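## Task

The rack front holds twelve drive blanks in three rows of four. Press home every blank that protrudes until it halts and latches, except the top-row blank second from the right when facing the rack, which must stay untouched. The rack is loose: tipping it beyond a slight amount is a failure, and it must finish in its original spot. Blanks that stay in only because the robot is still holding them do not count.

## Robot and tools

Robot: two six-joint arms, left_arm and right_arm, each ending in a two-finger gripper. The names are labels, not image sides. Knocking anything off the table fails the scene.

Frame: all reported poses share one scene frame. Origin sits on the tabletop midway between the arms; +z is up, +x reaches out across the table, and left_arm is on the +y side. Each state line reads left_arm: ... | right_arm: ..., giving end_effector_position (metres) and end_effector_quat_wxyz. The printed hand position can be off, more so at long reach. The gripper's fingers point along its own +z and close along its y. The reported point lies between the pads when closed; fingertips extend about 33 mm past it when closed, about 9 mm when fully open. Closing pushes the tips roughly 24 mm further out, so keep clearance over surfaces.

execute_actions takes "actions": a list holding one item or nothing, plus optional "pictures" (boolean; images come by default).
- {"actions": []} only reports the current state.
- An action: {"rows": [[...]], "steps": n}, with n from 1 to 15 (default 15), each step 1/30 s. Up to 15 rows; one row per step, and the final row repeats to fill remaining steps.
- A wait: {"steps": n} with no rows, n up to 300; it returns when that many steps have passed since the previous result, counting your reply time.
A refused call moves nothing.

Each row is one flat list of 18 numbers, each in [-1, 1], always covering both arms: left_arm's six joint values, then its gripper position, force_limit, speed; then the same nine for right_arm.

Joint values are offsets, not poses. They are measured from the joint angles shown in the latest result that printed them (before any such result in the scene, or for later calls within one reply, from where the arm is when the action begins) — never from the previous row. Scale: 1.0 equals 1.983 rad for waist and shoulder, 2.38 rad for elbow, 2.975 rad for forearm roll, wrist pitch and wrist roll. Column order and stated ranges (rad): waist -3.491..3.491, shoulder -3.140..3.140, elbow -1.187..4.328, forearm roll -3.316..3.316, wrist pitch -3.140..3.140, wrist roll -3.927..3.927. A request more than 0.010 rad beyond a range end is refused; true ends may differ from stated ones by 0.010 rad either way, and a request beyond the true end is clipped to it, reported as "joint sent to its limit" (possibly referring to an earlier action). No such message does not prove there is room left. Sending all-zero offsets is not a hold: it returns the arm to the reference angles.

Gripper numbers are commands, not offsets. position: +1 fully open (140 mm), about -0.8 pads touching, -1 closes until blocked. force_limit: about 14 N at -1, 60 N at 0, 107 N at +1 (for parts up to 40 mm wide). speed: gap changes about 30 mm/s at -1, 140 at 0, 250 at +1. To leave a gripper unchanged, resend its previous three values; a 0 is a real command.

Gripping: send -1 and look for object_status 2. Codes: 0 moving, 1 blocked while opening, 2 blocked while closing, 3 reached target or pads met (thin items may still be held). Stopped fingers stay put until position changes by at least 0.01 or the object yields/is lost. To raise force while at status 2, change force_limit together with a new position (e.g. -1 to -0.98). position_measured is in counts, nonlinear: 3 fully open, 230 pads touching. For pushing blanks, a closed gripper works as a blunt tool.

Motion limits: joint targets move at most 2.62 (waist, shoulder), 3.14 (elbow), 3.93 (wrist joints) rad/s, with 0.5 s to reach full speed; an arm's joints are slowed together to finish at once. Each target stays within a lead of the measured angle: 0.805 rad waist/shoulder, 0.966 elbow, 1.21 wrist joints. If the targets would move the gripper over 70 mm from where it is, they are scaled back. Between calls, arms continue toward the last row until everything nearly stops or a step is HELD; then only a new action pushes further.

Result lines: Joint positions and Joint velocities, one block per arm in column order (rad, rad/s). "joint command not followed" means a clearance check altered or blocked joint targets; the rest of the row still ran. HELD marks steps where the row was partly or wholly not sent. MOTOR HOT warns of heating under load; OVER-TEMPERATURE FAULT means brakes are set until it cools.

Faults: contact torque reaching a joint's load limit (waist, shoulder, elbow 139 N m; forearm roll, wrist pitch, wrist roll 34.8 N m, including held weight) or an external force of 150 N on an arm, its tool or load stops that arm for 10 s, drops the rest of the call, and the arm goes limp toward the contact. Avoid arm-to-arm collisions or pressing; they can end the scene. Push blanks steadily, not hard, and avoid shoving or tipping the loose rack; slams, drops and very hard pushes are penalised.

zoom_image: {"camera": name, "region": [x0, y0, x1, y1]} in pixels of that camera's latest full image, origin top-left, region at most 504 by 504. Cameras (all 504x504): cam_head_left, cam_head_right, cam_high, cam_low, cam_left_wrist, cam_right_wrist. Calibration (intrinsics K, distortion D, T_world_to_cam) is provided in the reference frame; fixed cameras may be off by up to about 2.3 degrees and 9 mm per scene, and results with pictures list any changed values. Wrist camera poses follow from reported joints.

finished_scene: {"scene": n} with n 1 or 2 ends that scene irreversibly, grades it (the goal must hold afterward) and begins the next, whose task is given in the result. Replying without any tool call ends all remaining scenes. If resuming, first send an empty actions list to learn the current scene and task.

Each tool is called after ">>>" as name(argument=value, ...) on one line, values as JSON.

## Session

>>> execute_actions(actions=[])

Scene clock: 0.00 s of 4500.00 s.
left_arm: end_effector_position=(+0.3000, +0.2331, +0.2981) position_measured=3 object_status=3 end_effector_quat_wxyz=(-0.034, +0.822, -0.550, -0.142) | right_arm: end_effector_position=(+0.6656, -0.6776, +0.2140) position_measured=3 object_status=3 end_effector_quat_wxyz=(-0.232, +0.641, -0.607, +0.409)
Joint positions: left_arm=[-0.387 -0.003  0.136 -0.12  -1.98   0.795] | right_arm=[-0.141  0.141 -0.234 -0.169 -0.22   0.485]
Joint velocities: left_arm=[-0.    -0.     0.    -0.    -0.002  0.   ] | right_arm=[-0.     0.    -0.    -0.002  0.     0.   ]
camera_calibration (this result's frames):
cam_left_wrist: T_world_to_cam=[[-0.934113, -0.322645, 0.152751, 0.296552], [-0.14962, 0.742363, 0.653078, -0.324135], [-0.324109, 0.587194, -0.741725, 0.382337], [0, 0, 0, 1]] pos_world=[0.352435, 0.111801, 0.449976]
cam_right_wrist: T_world_to_cam=[[-0.60531, 0.035585, -0.795194, 0.594444], [-0.179164, 0.967274, 0.179667, 0.738271], [0.775565, 0.251225, -0.579125, -0.0332829], [0, 0, 0, 1]] pos_world=[0.517908, -0.726902, 0.320781]

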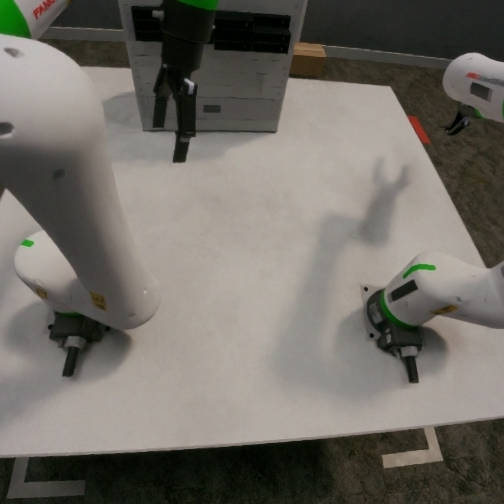

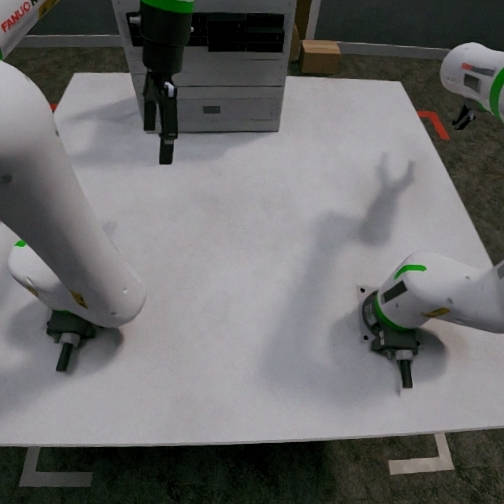

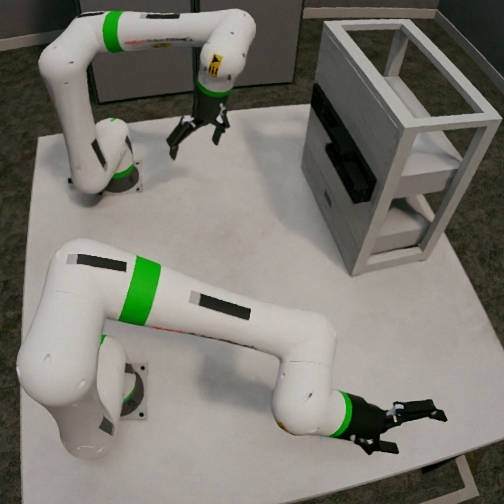

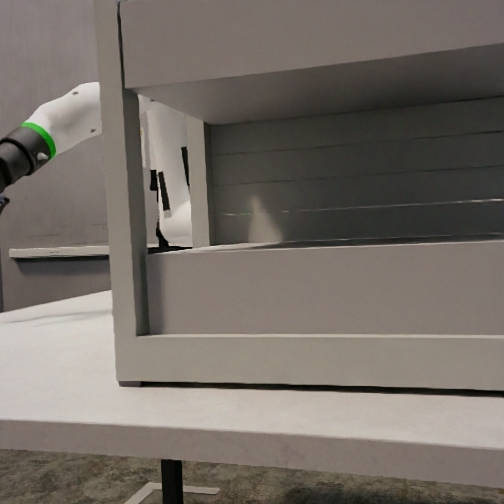

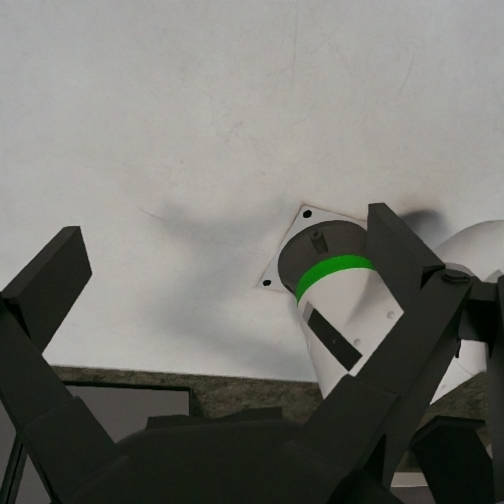

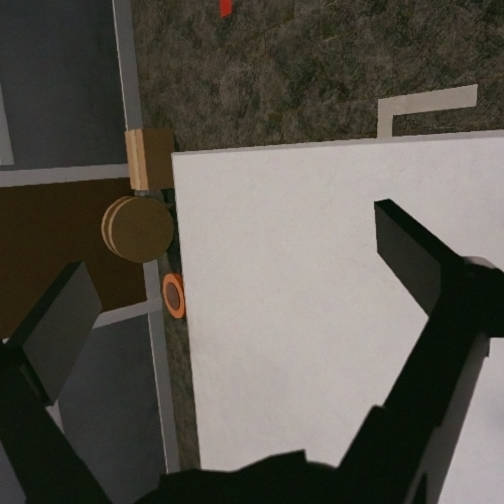

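>>> execute_actions(actions=[{"rows":[[0.044,-0.15,-0.456,0.0403,0.884,0.2605,-1,0,1,0,0,0,0,0,0,1,0,0]]}], pictures=false)

>>> execute_actions(actions=[{"steps":70}])

Scene clock: 7.47 s of 4500.00 s.
left_arm: end_effector_position=(+0.3354, +0.2153, +0.1640) position_measured=181 object_status=0 end_effector_quat_wxyz=(-0.036, +0.901, -0.433, -0.014) | right_arm: end_effector_position=(+0.6656, -0.6776, +0.2140) position_measured=3 object_status=3 end_effector_quat_wxyz=(-0.232, +0.641, -0.607, +0.409)
Joint positions: left_arm=[-0.354 -0.116 -0.264 -0.075 -1.448  1.089] | right_arm=[-0.141  0.141 -0.234 -0.169 -0.22   0.485]
Joint velocities: left_arm=[ 0.076 -0.265 -0.977  0.106  1.553  0.684] | right_arm=[-0. -0. -0.  0.  0. -0.]
Steps of this call (steps 1 to 90: nothing new was sent; then 3.97 s passed at rest; steps 91 to 105: all 15 steps of this action). Readings (joint positions | what the end effector reports):
91: left_arm=[-0.387 -0.003 0.136 -0.120 -1.980 0.795] | right_arm=[-0.141 0.141 -0.234 -0.169 -0.220 0.485] | left_arm position_measured=3 object_status=0 | right_arm position_measured=3 object_status=3
92: left_arm=[-0.387 -0.004 0.134 -0.120 -1.977 0.797] | right_arm=[-0.141 0.141 -0.234 -0.169 -0.220 0.485] | left_arm position_measured=6 object_status=0 | right_arm position_measured=3 object_status=3
94: left_arm=[-0.385 -0.012 0.109 -0.117 -1.946 0.817] | right_arm=[-0.141 0.141 -0.234 -0.169 -0.220 0.485] | left_arm position_measured=33 object_status=0 | right_arm position_measured=3 object_status=3
98: left_arm=[-0.373 -0.050 -0.019 -0.101 -1.786 0.917] | right_arm=[-0.141 0.141 -0.234 -0.169 -0.220 0.485] | left_arm position_measured=87 object_status=0 | right_arm position_measured=3 object_status=3
105: the state above

Scene clock: 9.80 s of 4500.00 s.
left_arm: end_effector_position=(+0.5363, +0.1346, +0.3174) position_measured=233 object_status=3 end_effector_quat_wxyz=(+0.123, +0.696, -0.123, +0.697) | right_arm: end_effector_position=(+0.6656, -0.6776, +0.2140) position_measured=3 object_status=3 end_effector_quat_wxyz=(-0.232, +0.641, -0.607, +0.409)
Joint positions: left_arm=[-0.3   -0.301 -0.949 -0.     0.649  1.57 ] | right_arm=[-0.141  0.141 -0.234 -0.169 -0.22   0.485]
Joint velocities: left_arm=[ 0.001 -0.    -0.     0.     0.    -0.   ] | right_arm=[ 0.001 -0.     0.    -0.    -0.001  0.   ]
Steps of this call (steps 1 to 60: the robot went on to your last target; steps 61 to 70: nothing new was sent). Readings (joint positions | what the end effector reports):
1: left_arm=[-0.351 -0.125 -0.297 -0.071 -1.394 1.112] | right_arm=[-0.141 0.141 -0.234 -0.169 -0.220 0.485] | left_arm position_measured=195 object_status=0 | right_arm position_measured=3 object_status=3
2: left_arm=[-0.349 -0.134 -0.329 -0.067 -1.339 1.135] | right_arm=[-0.141 0.141 -0.234 -0.169 -0.220 0.485] | left_arm position_measured=208 object_status=0 | right_arm position_measured=3 object_status=3
4: left_arm=[-0.344 -0.151 -0.393 -0.061 -1.222 1.180] | right_arm=[-0.141 0.141 -0.234 -0.169 -0.220 0.485] | left_arm position_measured=233 object_status=0 | right_arm position_measured=3 object_status=3
8: left_arm=[-0.334 -0.183 -0.512 -0.048 -0.967 1.263] | right_arm=[-0.141 0.141 -0.234 -0.169 -0.220 0.485] | left_arm position_measured=233 object_status=0 | right_arm position_measured=3 object_status=3
70: the state above
All arms were judged still, so your last target was given up. Only a new action makes them travel on or press farther. Fingers that are still opening or closing keep moving.
camera_calibration (this result's frames):
cam_left_wrist: T_world_to_cam=[[-0.370633, -0.92493, -0.0844728, 0.336755], [-0.37964, 0.233874, -0.895085, 0.454883], [0.847647, -0.299679, -0.437822, -0.074442], [0, 0, 0, 1]] pos_world=[0.360605, 0.182781, 0.403013]
cam_right_wrist: T_world_to_cam=[[-0.60531, 0.0355852, -0.795194, 0.594445], [-0.179164, 0.967274, 0.179668, 0.73827], [0.775564, 0.251225, -0.579125, -0.0332827], [0, 0, 0, 1]] pos_world=[0.517908, -0.726902, 0.320781]

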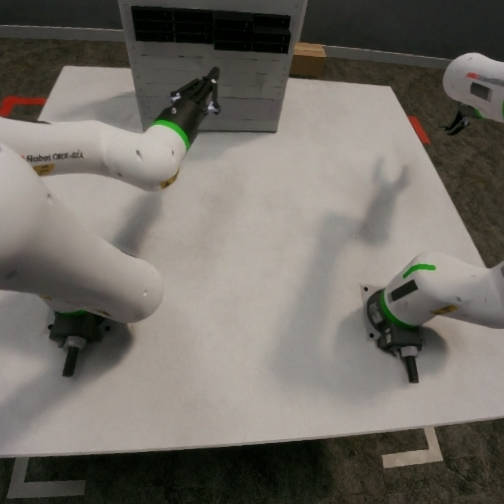

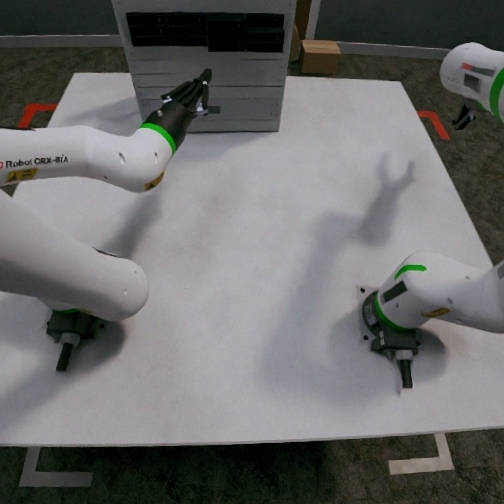

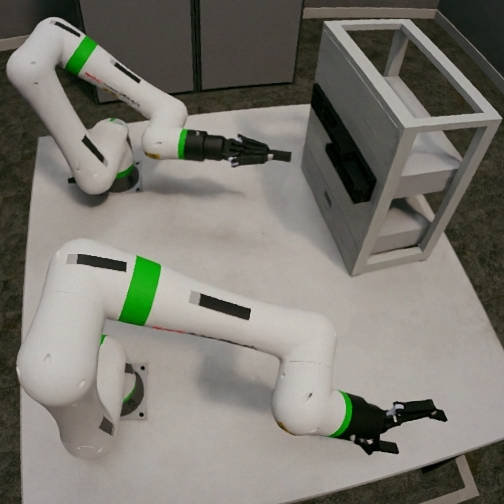

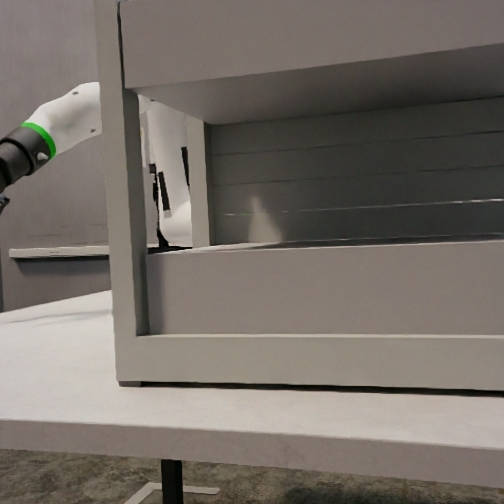

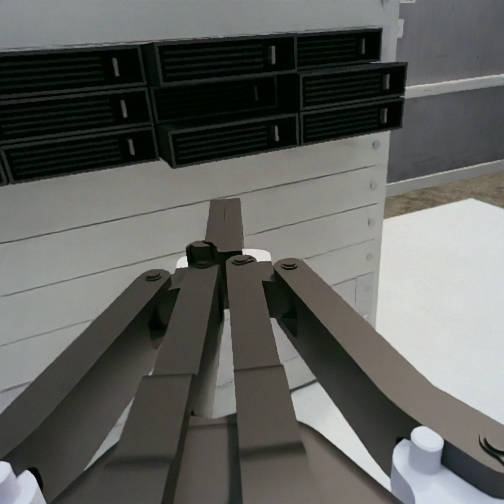

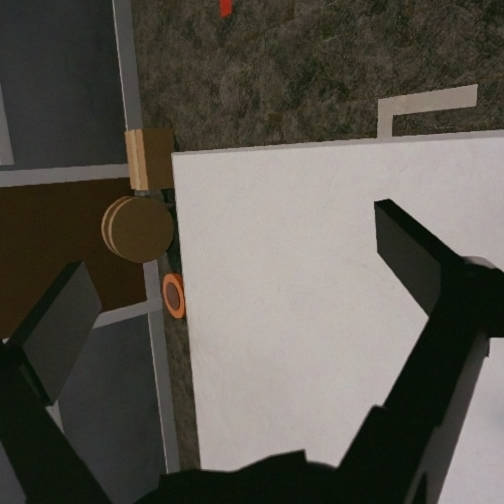

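>>> execute_actions(actions=[{"rows":[[-0.087,0.1874,0.1808,0,-0.02,0,-1,0,1,0,0,0,0,0,0,1,0,0]]}], pictures=false)

>>> execute_actions(actions=[{"steps":15}])

Scene clock: 17.00 s of 4500.00 s.
left_arm: end_effector_position=(+0.6056, +0.0035, +0.3523) position_measured=233 object_status=3 end_effector_quat_wxyz=(+0.172, +0.686, -0.172, +0.686) | right_arm: end_effector_position=(+0.6656, -0.6776, +0.2140) position_measured=3 object_status=3 end_effector_quat_wxyz=(-0.232, +0.641, -0.607, +0.409)
Joint positions: left_arm=[-0.442  0.005 -0.595 -0.     0.601  1.57 ] | right_arm=[-0.141  0.141 -0.234 -0.169 -0.22   0.485]
Joint velocities: left_arm=[-0.334  0.719  0.828  0.001 -0.115 -0.   ] | right_arm=[-0.001 -0.    -0.     0.001 -0.001 -0.   ]
Steps of this call (steps 1 to 90: nothing new was sent; then 3.70 s passed at rest; steps 91 to 105: all 15 steps of this action). Readings (joint positions | what the end effector reports):
91: left_arm=[-0.300 -0.301 -0.949 -0.000 0.649 1.570] | right_arm=[-0.141 0.141 -0.234 -0.169 -0.220 0.485] | left_arm position_measured=233 object_status=3 | right_arm position_measured=3 object_status=3
92: left_arm=[-0.301 -0.299 -0.947 -0.000 0.649 1.570] | right_arm=[-0.141 0.141 -0.234 -0.169 -0.220 0.485] | left_arm position_measured=233 object_status=3 | right_arm position_measured=3 object_status=3
94: left_arm=[-0.310 -0.278 -0.922 -0.000 0.646 1.570] | right_arm=[-0.141 0.141 -0.234 -0.169 -0.220 0.485] | left_arm position_measured=233 object_status=3 | right_arm position_measured=3 object_status=3
98: left_arm=[-0.357 -0.177 -0.806 -0.000 0.630 1.570] | right_arm=[-0.141 0.141 -0.234 -0.169 -0.220 0.485] | left_arm position_measured=233 object_status=3 | right_arm position_measured=3 object_status=3
105: the state above

Scene clock: 17.50 s of 4500.00 s.
left_arm: end_effector_position=(+0.6171, -0.0285, +0.3549) position_measured=233 object_status=3 end_effector_quat_wxyz=(+0.182, +0.683, -0.183, +0.683) | right_arm: end_effector_position=(+0.6656, -0.6776, +0.2140) position_measured=3 object_status=3 end_effector_quat_wxyz=(-0.232, +0.641, -0.607, +0.409)
Joint positions: left_arm=[-0.472  0.071 -0.519 -0.     0.59   1.57 ] | right_arm=[-0.141  0.141 -0.234 -0.169 -0.22   0.485]
Joint velocities: left_arm=[ 0.001  0.001  0.001  0.001 -0.    -0.   ] | right_arm=[ 0.001  0.    -0.    -0.     0.     0.   ]
Steps of this call (steps 1 to 15: the robot went on to your last target). Readings (joint positions | what the end effector reports):
1: left_arm=[-0.452 0.028 -0.569 -0.000 0.597 1.570] | right_arm=[-0.141 0.141 -0.234 -0.169 -0.220 0.485] | left_arm position_measured=233 object_status=3 | right_arm position_measured=3 object_status=3
2: left_arm=[-0.461 0.046 -0.548 -0.000 0.594 1.570] | right_arm=[-0.141 0.141 -0.234 -0.169 -0.220 0.485] | left_arm position_measured=233 object_status=3 | right_arm position_measured=3 object_status=3
4: left_arm=[-0.471 0.068 -0.523 -0.000 0.591 1.570] | right_arm=[-0.141 0.141 -0.234 -0.169 -0.220 0.485] | left_arm position_measured=233 object_status=3 | right_arm position_measured=3 object_status=3
8: left_arm=[-0.472 0.071 -0.519 -0.000 0.590 1.570] | right_arm=[-0.141 0.141 -0.234 -0.169 -0.220 0.485] | left_arm position_measured=233 object_status=3 | right_arm position_measured=3 object_status=3
15: the state above
camera_calibration (this result's frames):
cam_left_wrist: T_world_to_cam=[[-0.523972, -0.847539, -0.0844518, 0.315808], [-0.334506, 0.295953, -0.894716, 0.531144], [0.7833, -0.440556, -0.438578, -0.139413], [0, 0, 0, 1]] pos_world=[0.452347, 0.049046, 0.440751]
cam_right_wrist: T_world_to_cam=[[-0.60531, 0.0355851, -0.795194, 0.594444], [-0.179164, 0.967274, 0.179668, 0.73827], [0.775564, 0.251225, -0.579125, -0.0332827], [0, 0, 0, 1]] pos_world=[0.517908, -0.726902, 0.320781]

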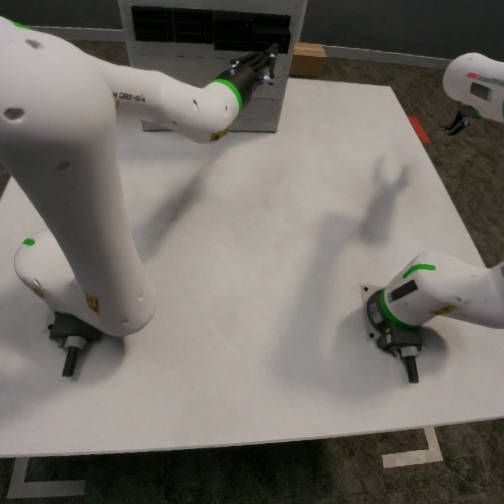

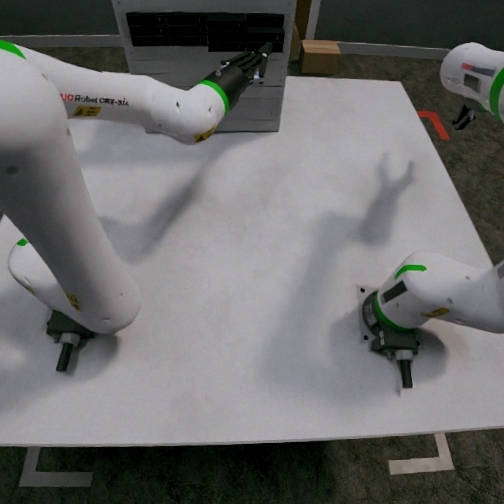

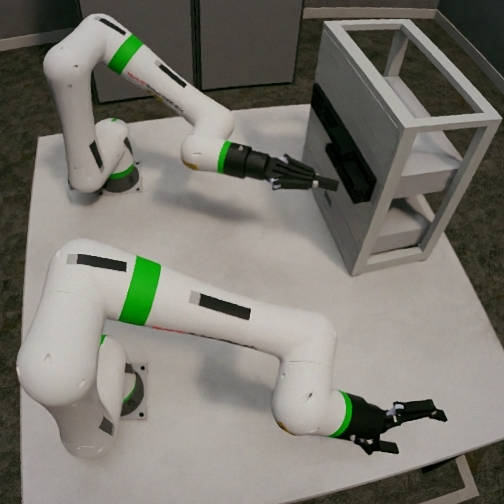

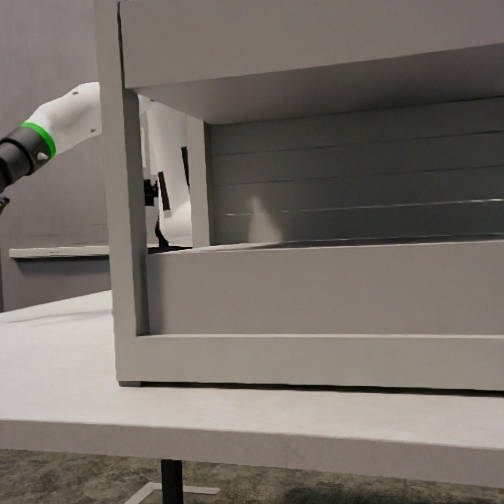

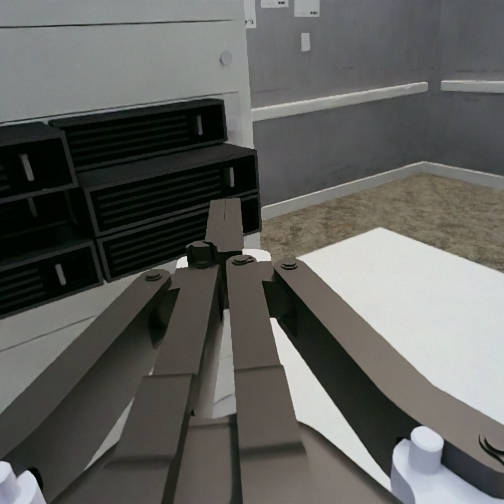

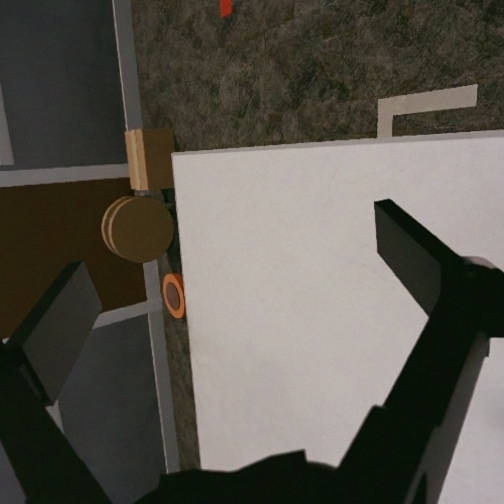

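>>> execute_actions(actions=[{"rows":[[0.0083,0.0165,0.019,0,-0.0042,0,-1,0,1,0,0,0,0,0,0,1,0,0]],"steps":10}], pictures=false)

>>> execute_actions(actions=[{"rows":[[0.0083,0.0165,0.019,0,-0.0042,0,-1,0,1,0,0,0,0,0,0,1,0,0]],"steps":10}])

Scene clock: 23.07 s of 4500.00 s.
left_arm: end_effector_position=(+0.6392, -0.0269, +0.3583) position_measured=233 object_status=3 end_effector_quat_wxyz=(+0.176, +0.684, -0.177, +0.685) | right_arm: end_effector_position=(+0.6656, -0.6776, +0.2140) position_measured=3 object_status=3 end_effector_quat_wxyz=(-0.232, +0.641, -0.607, +0.409)
Joint positions: left_arm=[-0.456  0.104 -0.473 -0.     0.577  1.57 ] | right_arm=[-0.141  0.141 -0.234 -0.169 -0.22   0.485]
Joint velocities: left_arm=[-0.    -0.001  0.001 -0.    -0.002 -0.   ] | right_arm=[-0.    -0.001  0.     0.     0.002  0.   ]
Steps of this call (steps 1 to 15: the robot went on to your last target; steps 16 to 90: nothing new was sent; then 2.23 s passed at rest; steps 91 to 100: all 10 steps of this action). Readings (joint positions | what the end effector reports):
91: left_arm=[-0.472 0.071 -0.518 -0.000 0.590 1.570] | right_arm=[-0.141 0.141 -0.234 -0.169 -0.220 0.485] | left_arm position_measured=233 object_status=3 | right_arm position_measured=3 object_status=3
92: left_arm=[-0.472 0.073 -0.516 -0.000 0.589 1.570] | right_arm=[-0.141 0.141 -0.234 -0.169 -0.220 0.485] | left_arm position_measured=233 object_status=3 | right_arm position_measured=3 object_status=3
94: left_arm=[-0.463 0.090 -0.493 -0.000 0.583 1.570] | right_arm=[-0.141 0.141 -0.234 -0.169 -0.220 0.485] | left_arm position_measured=233 object_status=3 | right_arm position_measured=3 object_status=3
98: left_arm=[-0.456 0.104 -0.474 -0.000 0.577 1.570] | right_arm=[-0.141 0.141 -0.234 -0.169 -0.220 0.485] | left_arm position_measured=233 object_status=3 | right_arm position_measured=3 object_status=3
100: the state above

Scene clock: 23.40 s of 4500.00 s.
left_arm: end_effector_position=(+0.6613, -0.0246, +0.3611) position_measured=233 object_status=3 end_effector_quat_wxyz=(+0.171, +0.686, -0.172, +0.686) | right_arm: end_effector_position=(+0.6656, -0.6776, +0.2140) position_measured=3 object_status=3 end_effector_quat_wxyz=(-0.232, +0.641, -0.607, +0.409)
Joint positions: left_arm=[-0.44   0.136 -0.428 -0.     0.565  1.57 ] | right_arm=[-0.141  0.141 -0.234 -0.169 -0.22   0.485]
Joint velocities: left_arm=[ 0.001  0.     0.001 -0.    -0.002  0.   ] | right_arm=[ 0.001  0.    -0.     0.     0.001  0.   ]
Steps of this call (steps 1 to 10: all 10 steps of this action). Readings (joint positions | what the end effector reports):
1: left_arm=[-0.456 0.104 -0.473 -0.000 0.577 1.570] | right_arm=[-0.141 0.141 -0.234 -0.169 -0.220 0.485] | left_arm position_measured=233 object_status=3 | right_arm position_measured=3 object_status=3
2: left_arm=[-0.455 0.106 -0.471 -0.000 0.577 1.570] | right_arm=[-0.141 0.141 -0.234 -0.169 -0.220 0.485] | left_arm position_measured=233 object_status=3 | right_arm position_measured=3 object_status=3
4: left_arm=[-0.447 0.122 -0.448 -0.000 0.570 1.570] | right_arm=[-0.141 0.141 -0.234 -0.169 -0.220 0.485] | left_arm position_measured=233 object_status=3 | right_arm position_measured=3 object_status=3
8: left_arm=[-0.440 0.136 -0.428 -0.000 0.565 1.570] | right_arm=[-0.141 0.141 -0.234 -0.169 -0.220 0.485] | left_arm position_measured=233 object_status=3 | right_arm position_measured=3 object_status=3
10: the state above
camera_calibration (this result's frames):
cam_left_wrist: T_world_to_cam=[[-0.495952, -0.864232, -0.0844637, 0.323898], [-0.344074, 0.284891, -0.894679, 0.556313], [0.797273, -0.414656, -0.438653, -0.17815], [0, 0, 0, 1]] pos_world=[0.494085, 0.0475635, 0.446933]
cam_right_wrist: T_world_to_cam=[[-0.60531, 0.0355851, -0.795194, 0.594444], [-0.179164, 0.967274, 0.179667, 0.738271], [0.775564, 0.251225, -0.579125, -0.0332829], [0, 0, 0, 1]] pos_world=[0.517908, -0.726902, 0.320781]

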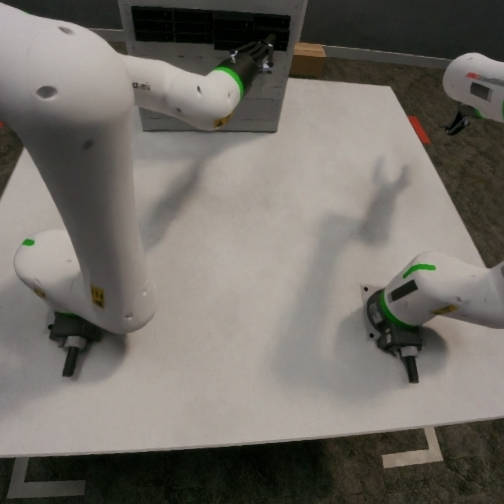

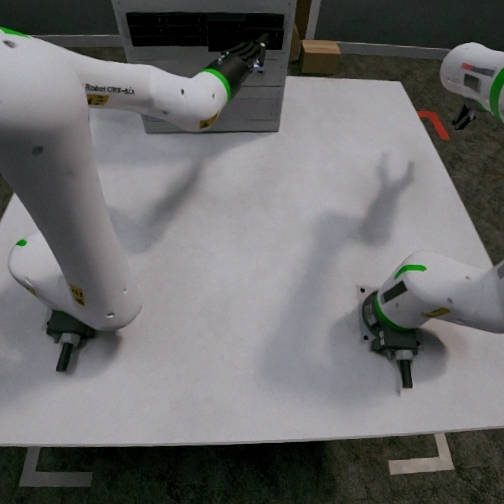

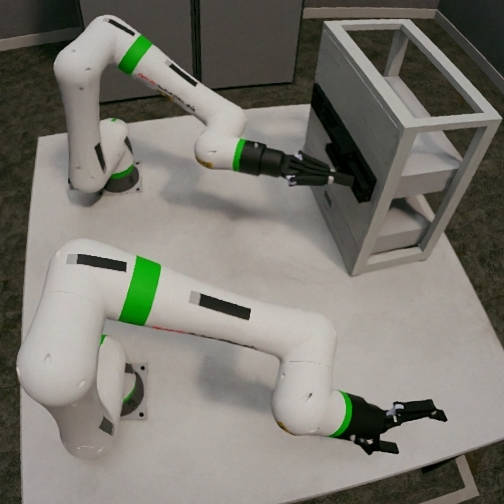

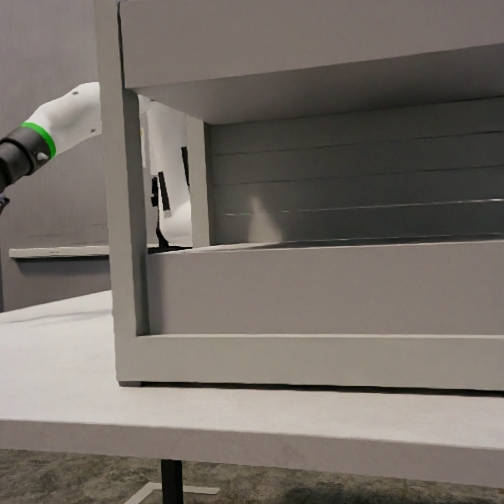

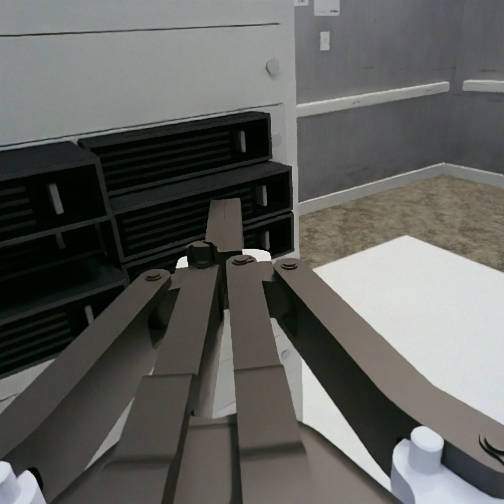

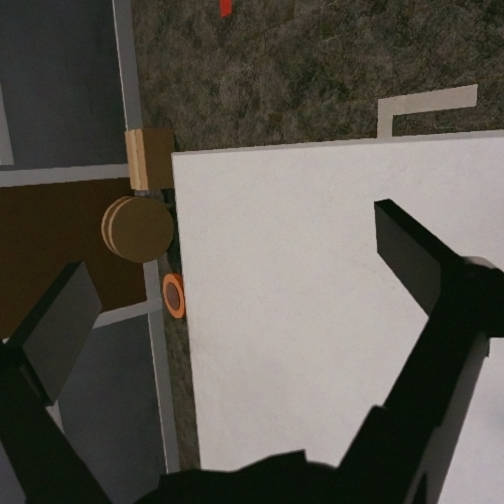

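>>> execute_actions(actions=[{"rows":[[0.0047,0.0145,0.0138,0,-0.0014,0,-1,0,1,0,0,0,0,0,0,1,0,0]],"steps":10}])

>>> zoom_image(camera="cam_left_wrist", region=[60,90,340,300])

Scene clock: 28.43 s of 4500.00 s.
left_arm: end_effector_position=(+0.6769, -0.0245, +0.3609) position_measured=233 object_status=3 end_effector_quat_wxyz=(+0.168, +0.687, -0.168, +0.687) | right_arm: end_effector_position=(+0.6656, -0.6776, +0.2140) position_measured=3 object_status=3 end_effector_quat_wxyz=(-0.232, +0.641, -0.607, +0.409)
Joint positions: left_arm=[-0.43   0.165 -0.396 -0.     0.561  1.57 ] | right_arm=[-0.141  0.141 -0.234 -0.169 -0.22   0.485]
Joint velocities: left_arm=[-0.     0.     0.002 -0.     0.001  0.   ] | right_arm=[ 0.     0.     0.    -0.001 -0.    -0.   ]
Steps of this call (steps 1 to 15: the robot went on to your last target; steps 16 to 90: nothing new was sent; then 1.70 s passed at rest; steps 91 to 100: all 10 steps of this action). Readings (joint positions | what the end effector reports):
91: left_arm=[-0.440 0.137 -0.428 -0.000 0.565 1.570] | right_arm=[-0.141 0.141 -0.234 -0.169 -0.220 0.485] | left_arm position_measured=233 object_status=3 | right_arm position_measured=3 object_status=3
92: left_arm=[-0.439 0.139 -0.426 -0.000 0.565 1.570] | right_arm=[-0.141 0.141 -0.234 -0.169 -0.220 0.485] | left_arm position_measured=233 object_status=3 | right_arm position_measured=3 object_status=3
94: left_arm=[-0.433 0.156 -0.406 -0.000 0.562 1.570] | right_arm=[-0.141 0.141 -0.234 -0.169 -0.220 0.485] | left_arm position_measured=233 object_status=3 | right_arm position_measured=3 object_status=3
98: left_arm=[-0.430 0.165 -0.396 -0.000 0.561 1.570] | right_arm=[-0.141 0.141 -0.234 -0.169 -0.220 0.485] | left_arm position_measured=233 object_status=3 | right_arm position_measured=3 object_status=3
100: the state above
camera_calibration (this result's frames):
cam_left_wrist: T_world_to_cam=[[-0.487814, -0.868863, -0.0843504, 0.326], [-0.346786, 0.281557, -0.894687, 0.563209], [0.80111, -0.407189, -0.438657, -0.193089], [0, 0, 0, 1]] pos_world=[0.509026, 0.0460501, 0.446694]
cam_right_wrist: T_world_to_cam=[[-0.60531, 0.0355851, -0.795194, 0.594444], [-0.179164, 0.967274, 0.179667, 0.738271], [0.775564, 0.251225, -0.579125, -0.0332829], [0, 0, 0, 1]] pos_world=[0.517908, -0.726902, 0.320781]

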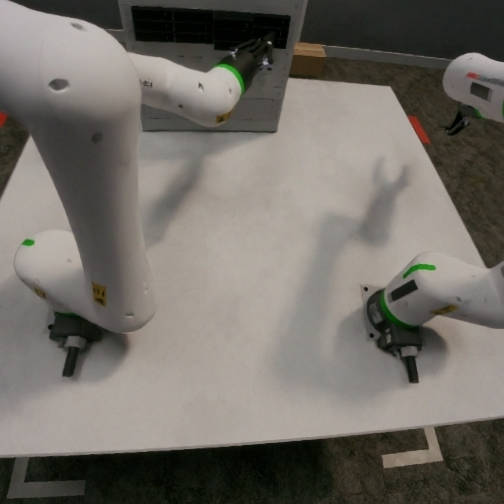

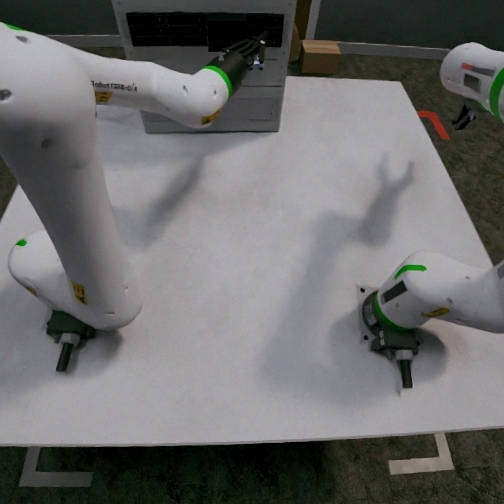

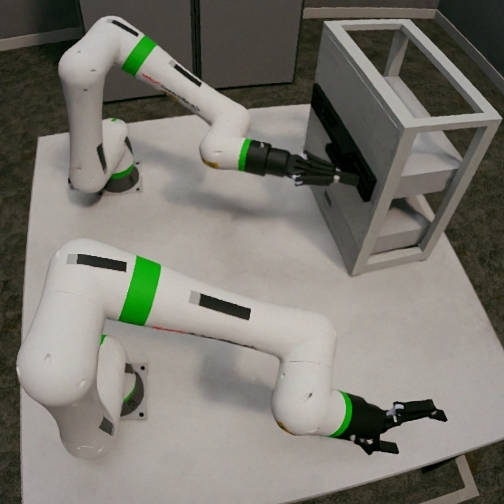

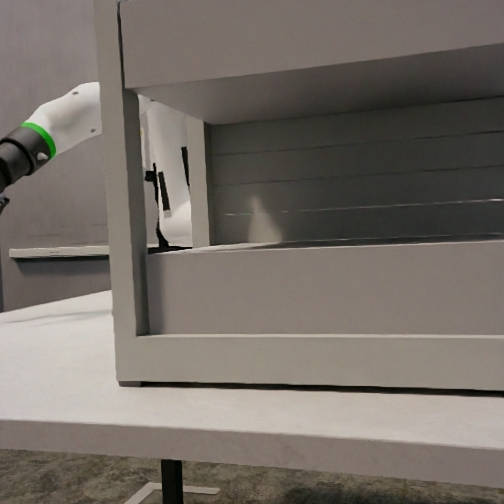

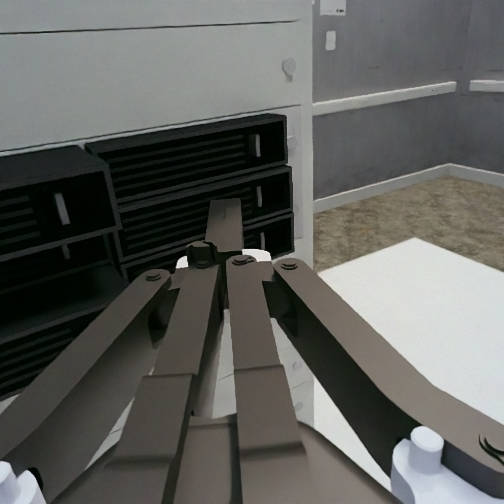

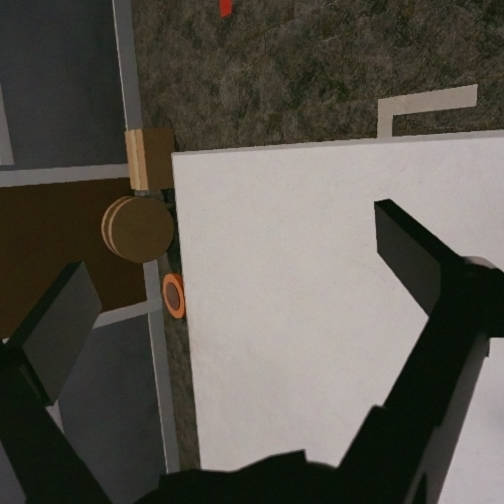

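Region (60, 90, 340, 300) of cam_left_wrist's 504x504 image, scaled by 1.800, with more detail than that image has; it fills the top 378 rows of this view, and the rest is white.

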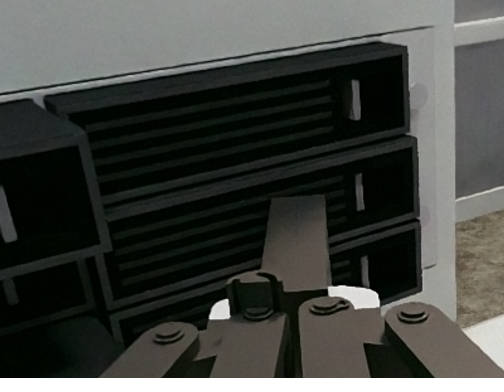

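>>> execute_actions(actions=[{"rows":[[0.0013,0.004,0.0039,0,-0.0004,0,-1,0,1,0,0,0,0,0,0,1,0,0]],"steps":10}])

>>> zoom_image(camera="cam_left_wrist", region=[60,90,340,300])

Scene clock: 31.80 s of 4500.00 s.
left_arm: end_effector_position=(+0.6812, -0.0245, +0.3609) position_measured=233 object_status=3 end_effector_quat_wxyz=(+0.167, +0.687, -0.168, +0.687) | right_arm: end_effector_position=(+0.6656, -0.6776, +0.2140) position_measured=3 object_status=3 end_effector_quat_wxyz=(-0.232, +0.641, -0.607, +0.409)
Joint positions: left_arm=[-0.428  0.173 -0.386 -0.     0.56   1.57 ] | right_arm=[-0.141  0.141 -0.234 -0.169 -0.22   0.485]
Joint velocities: left_arm=[-0.001  0.     0.001  0.001 -0.    -0.   ] | right_arm=[ 0.001 -0.     0.     0.    -0.     0.   ]
Steps of this call (steps 1 to 15: the robot went on to your last target; steps 16 to 90: nothing new was sent; then 0.03 s passed at rest; steps 91 to 100: all 10 steps of this action). Readings (joint positions | what the end effector reports):
91: left_arm=[-0.430 0.165 -0.395 -0.000 0.561 1.570] | right_arm=[-0.141 0.141 -0.234 -0.169 -0.220 0.485] | left_arm position_measured=233 object_status=3 | right_arm position_measured=3 object_status=3
92: left_arm=[-0.430 0.167 -0.393 -0.000 0.560 1.570] | right_arm=[-0.141 0.141 -0.234 -0.169 -0.220 0.485] | left_arm position_measured=233 object_status=3 | right_arm position_measured=3 object_status=3
94: left_arm=[-0.428 0.172 -0.387 -0.000 0.560 1.570] | right_arm=[-0.141 0.141 -0.234 -0.169 -0.220 0.485] | left_arm position_measured=233 object_status=3 | right_arm position_measured=3 object_status=3
98: left_arm=[-0.428 0.173 -0.386 -0.000 0.560 1.570] | right_arm=[-0.141 0.141 -0.234 -0.169 -0.220 0.485] | left_arm position_measured=233 object_status=3 | right_arm position_measured=3 object_status=3
100: the state above
camera_calibration (this result's frames):
cam_left_wrist: T_world_to_cam=[[-0.485675, -0.870052, -0.0844343, 0.326612], [-0.347321, 0.28071, -0.894746, 0.565058], [0.802177, -0.40523, -0.438521, -0.197261], [0, 0, 0, 1]] pos_world=[0.513122, 0.0456163, 0.446658]
cam_right_wrist: T_world_to_cam=[[-0.60531, 0.0355852, -0.795194, 0.594445], [-0.179164, 0.967274, 0.179668, 0.73827], [0.775564, 0.251225, -0.579125, -0.0332828], [0, 0, 0, 1]] pos_world=[0.517908, -0.726902, 0.320781]

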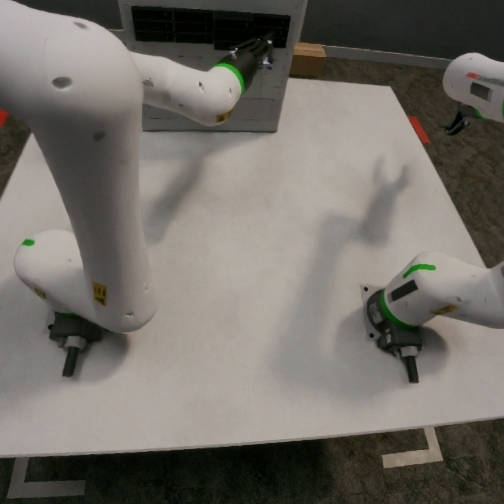

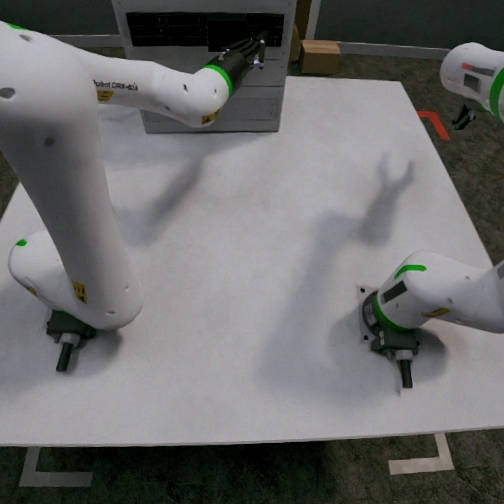

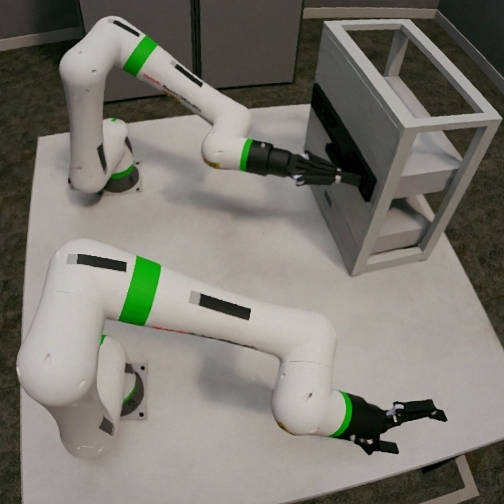

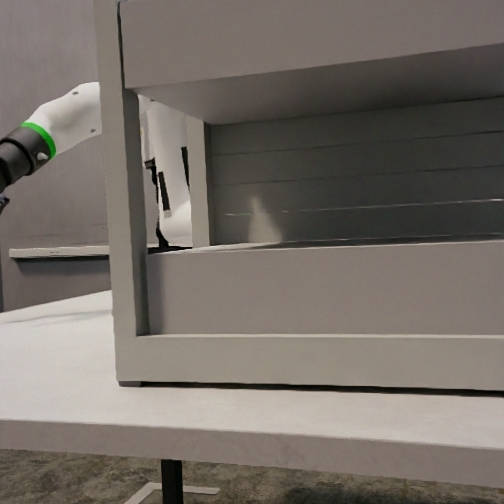

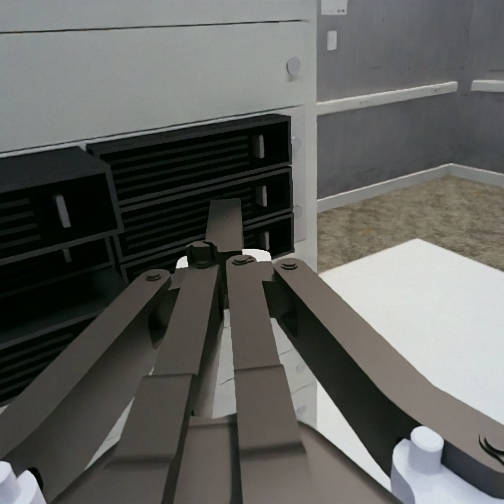

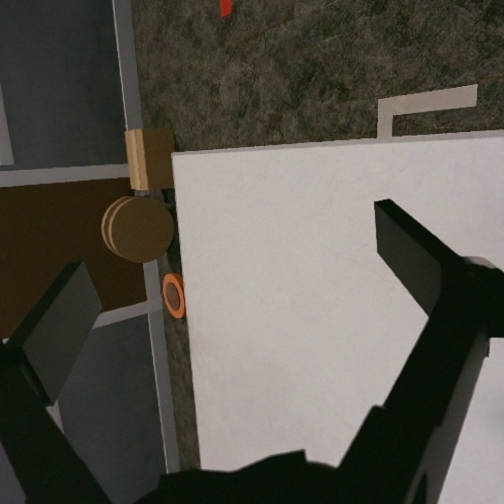

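Region (60, 90, 340, 300) of cam_left_wrist's 504x504 image, scaled by 1.800, with more detail than that image has; it fills the top 378 rows of this view, and the rest is white.

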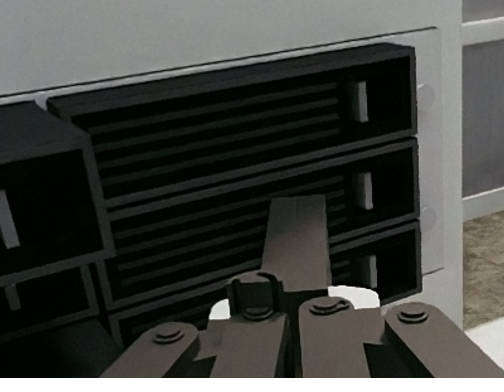

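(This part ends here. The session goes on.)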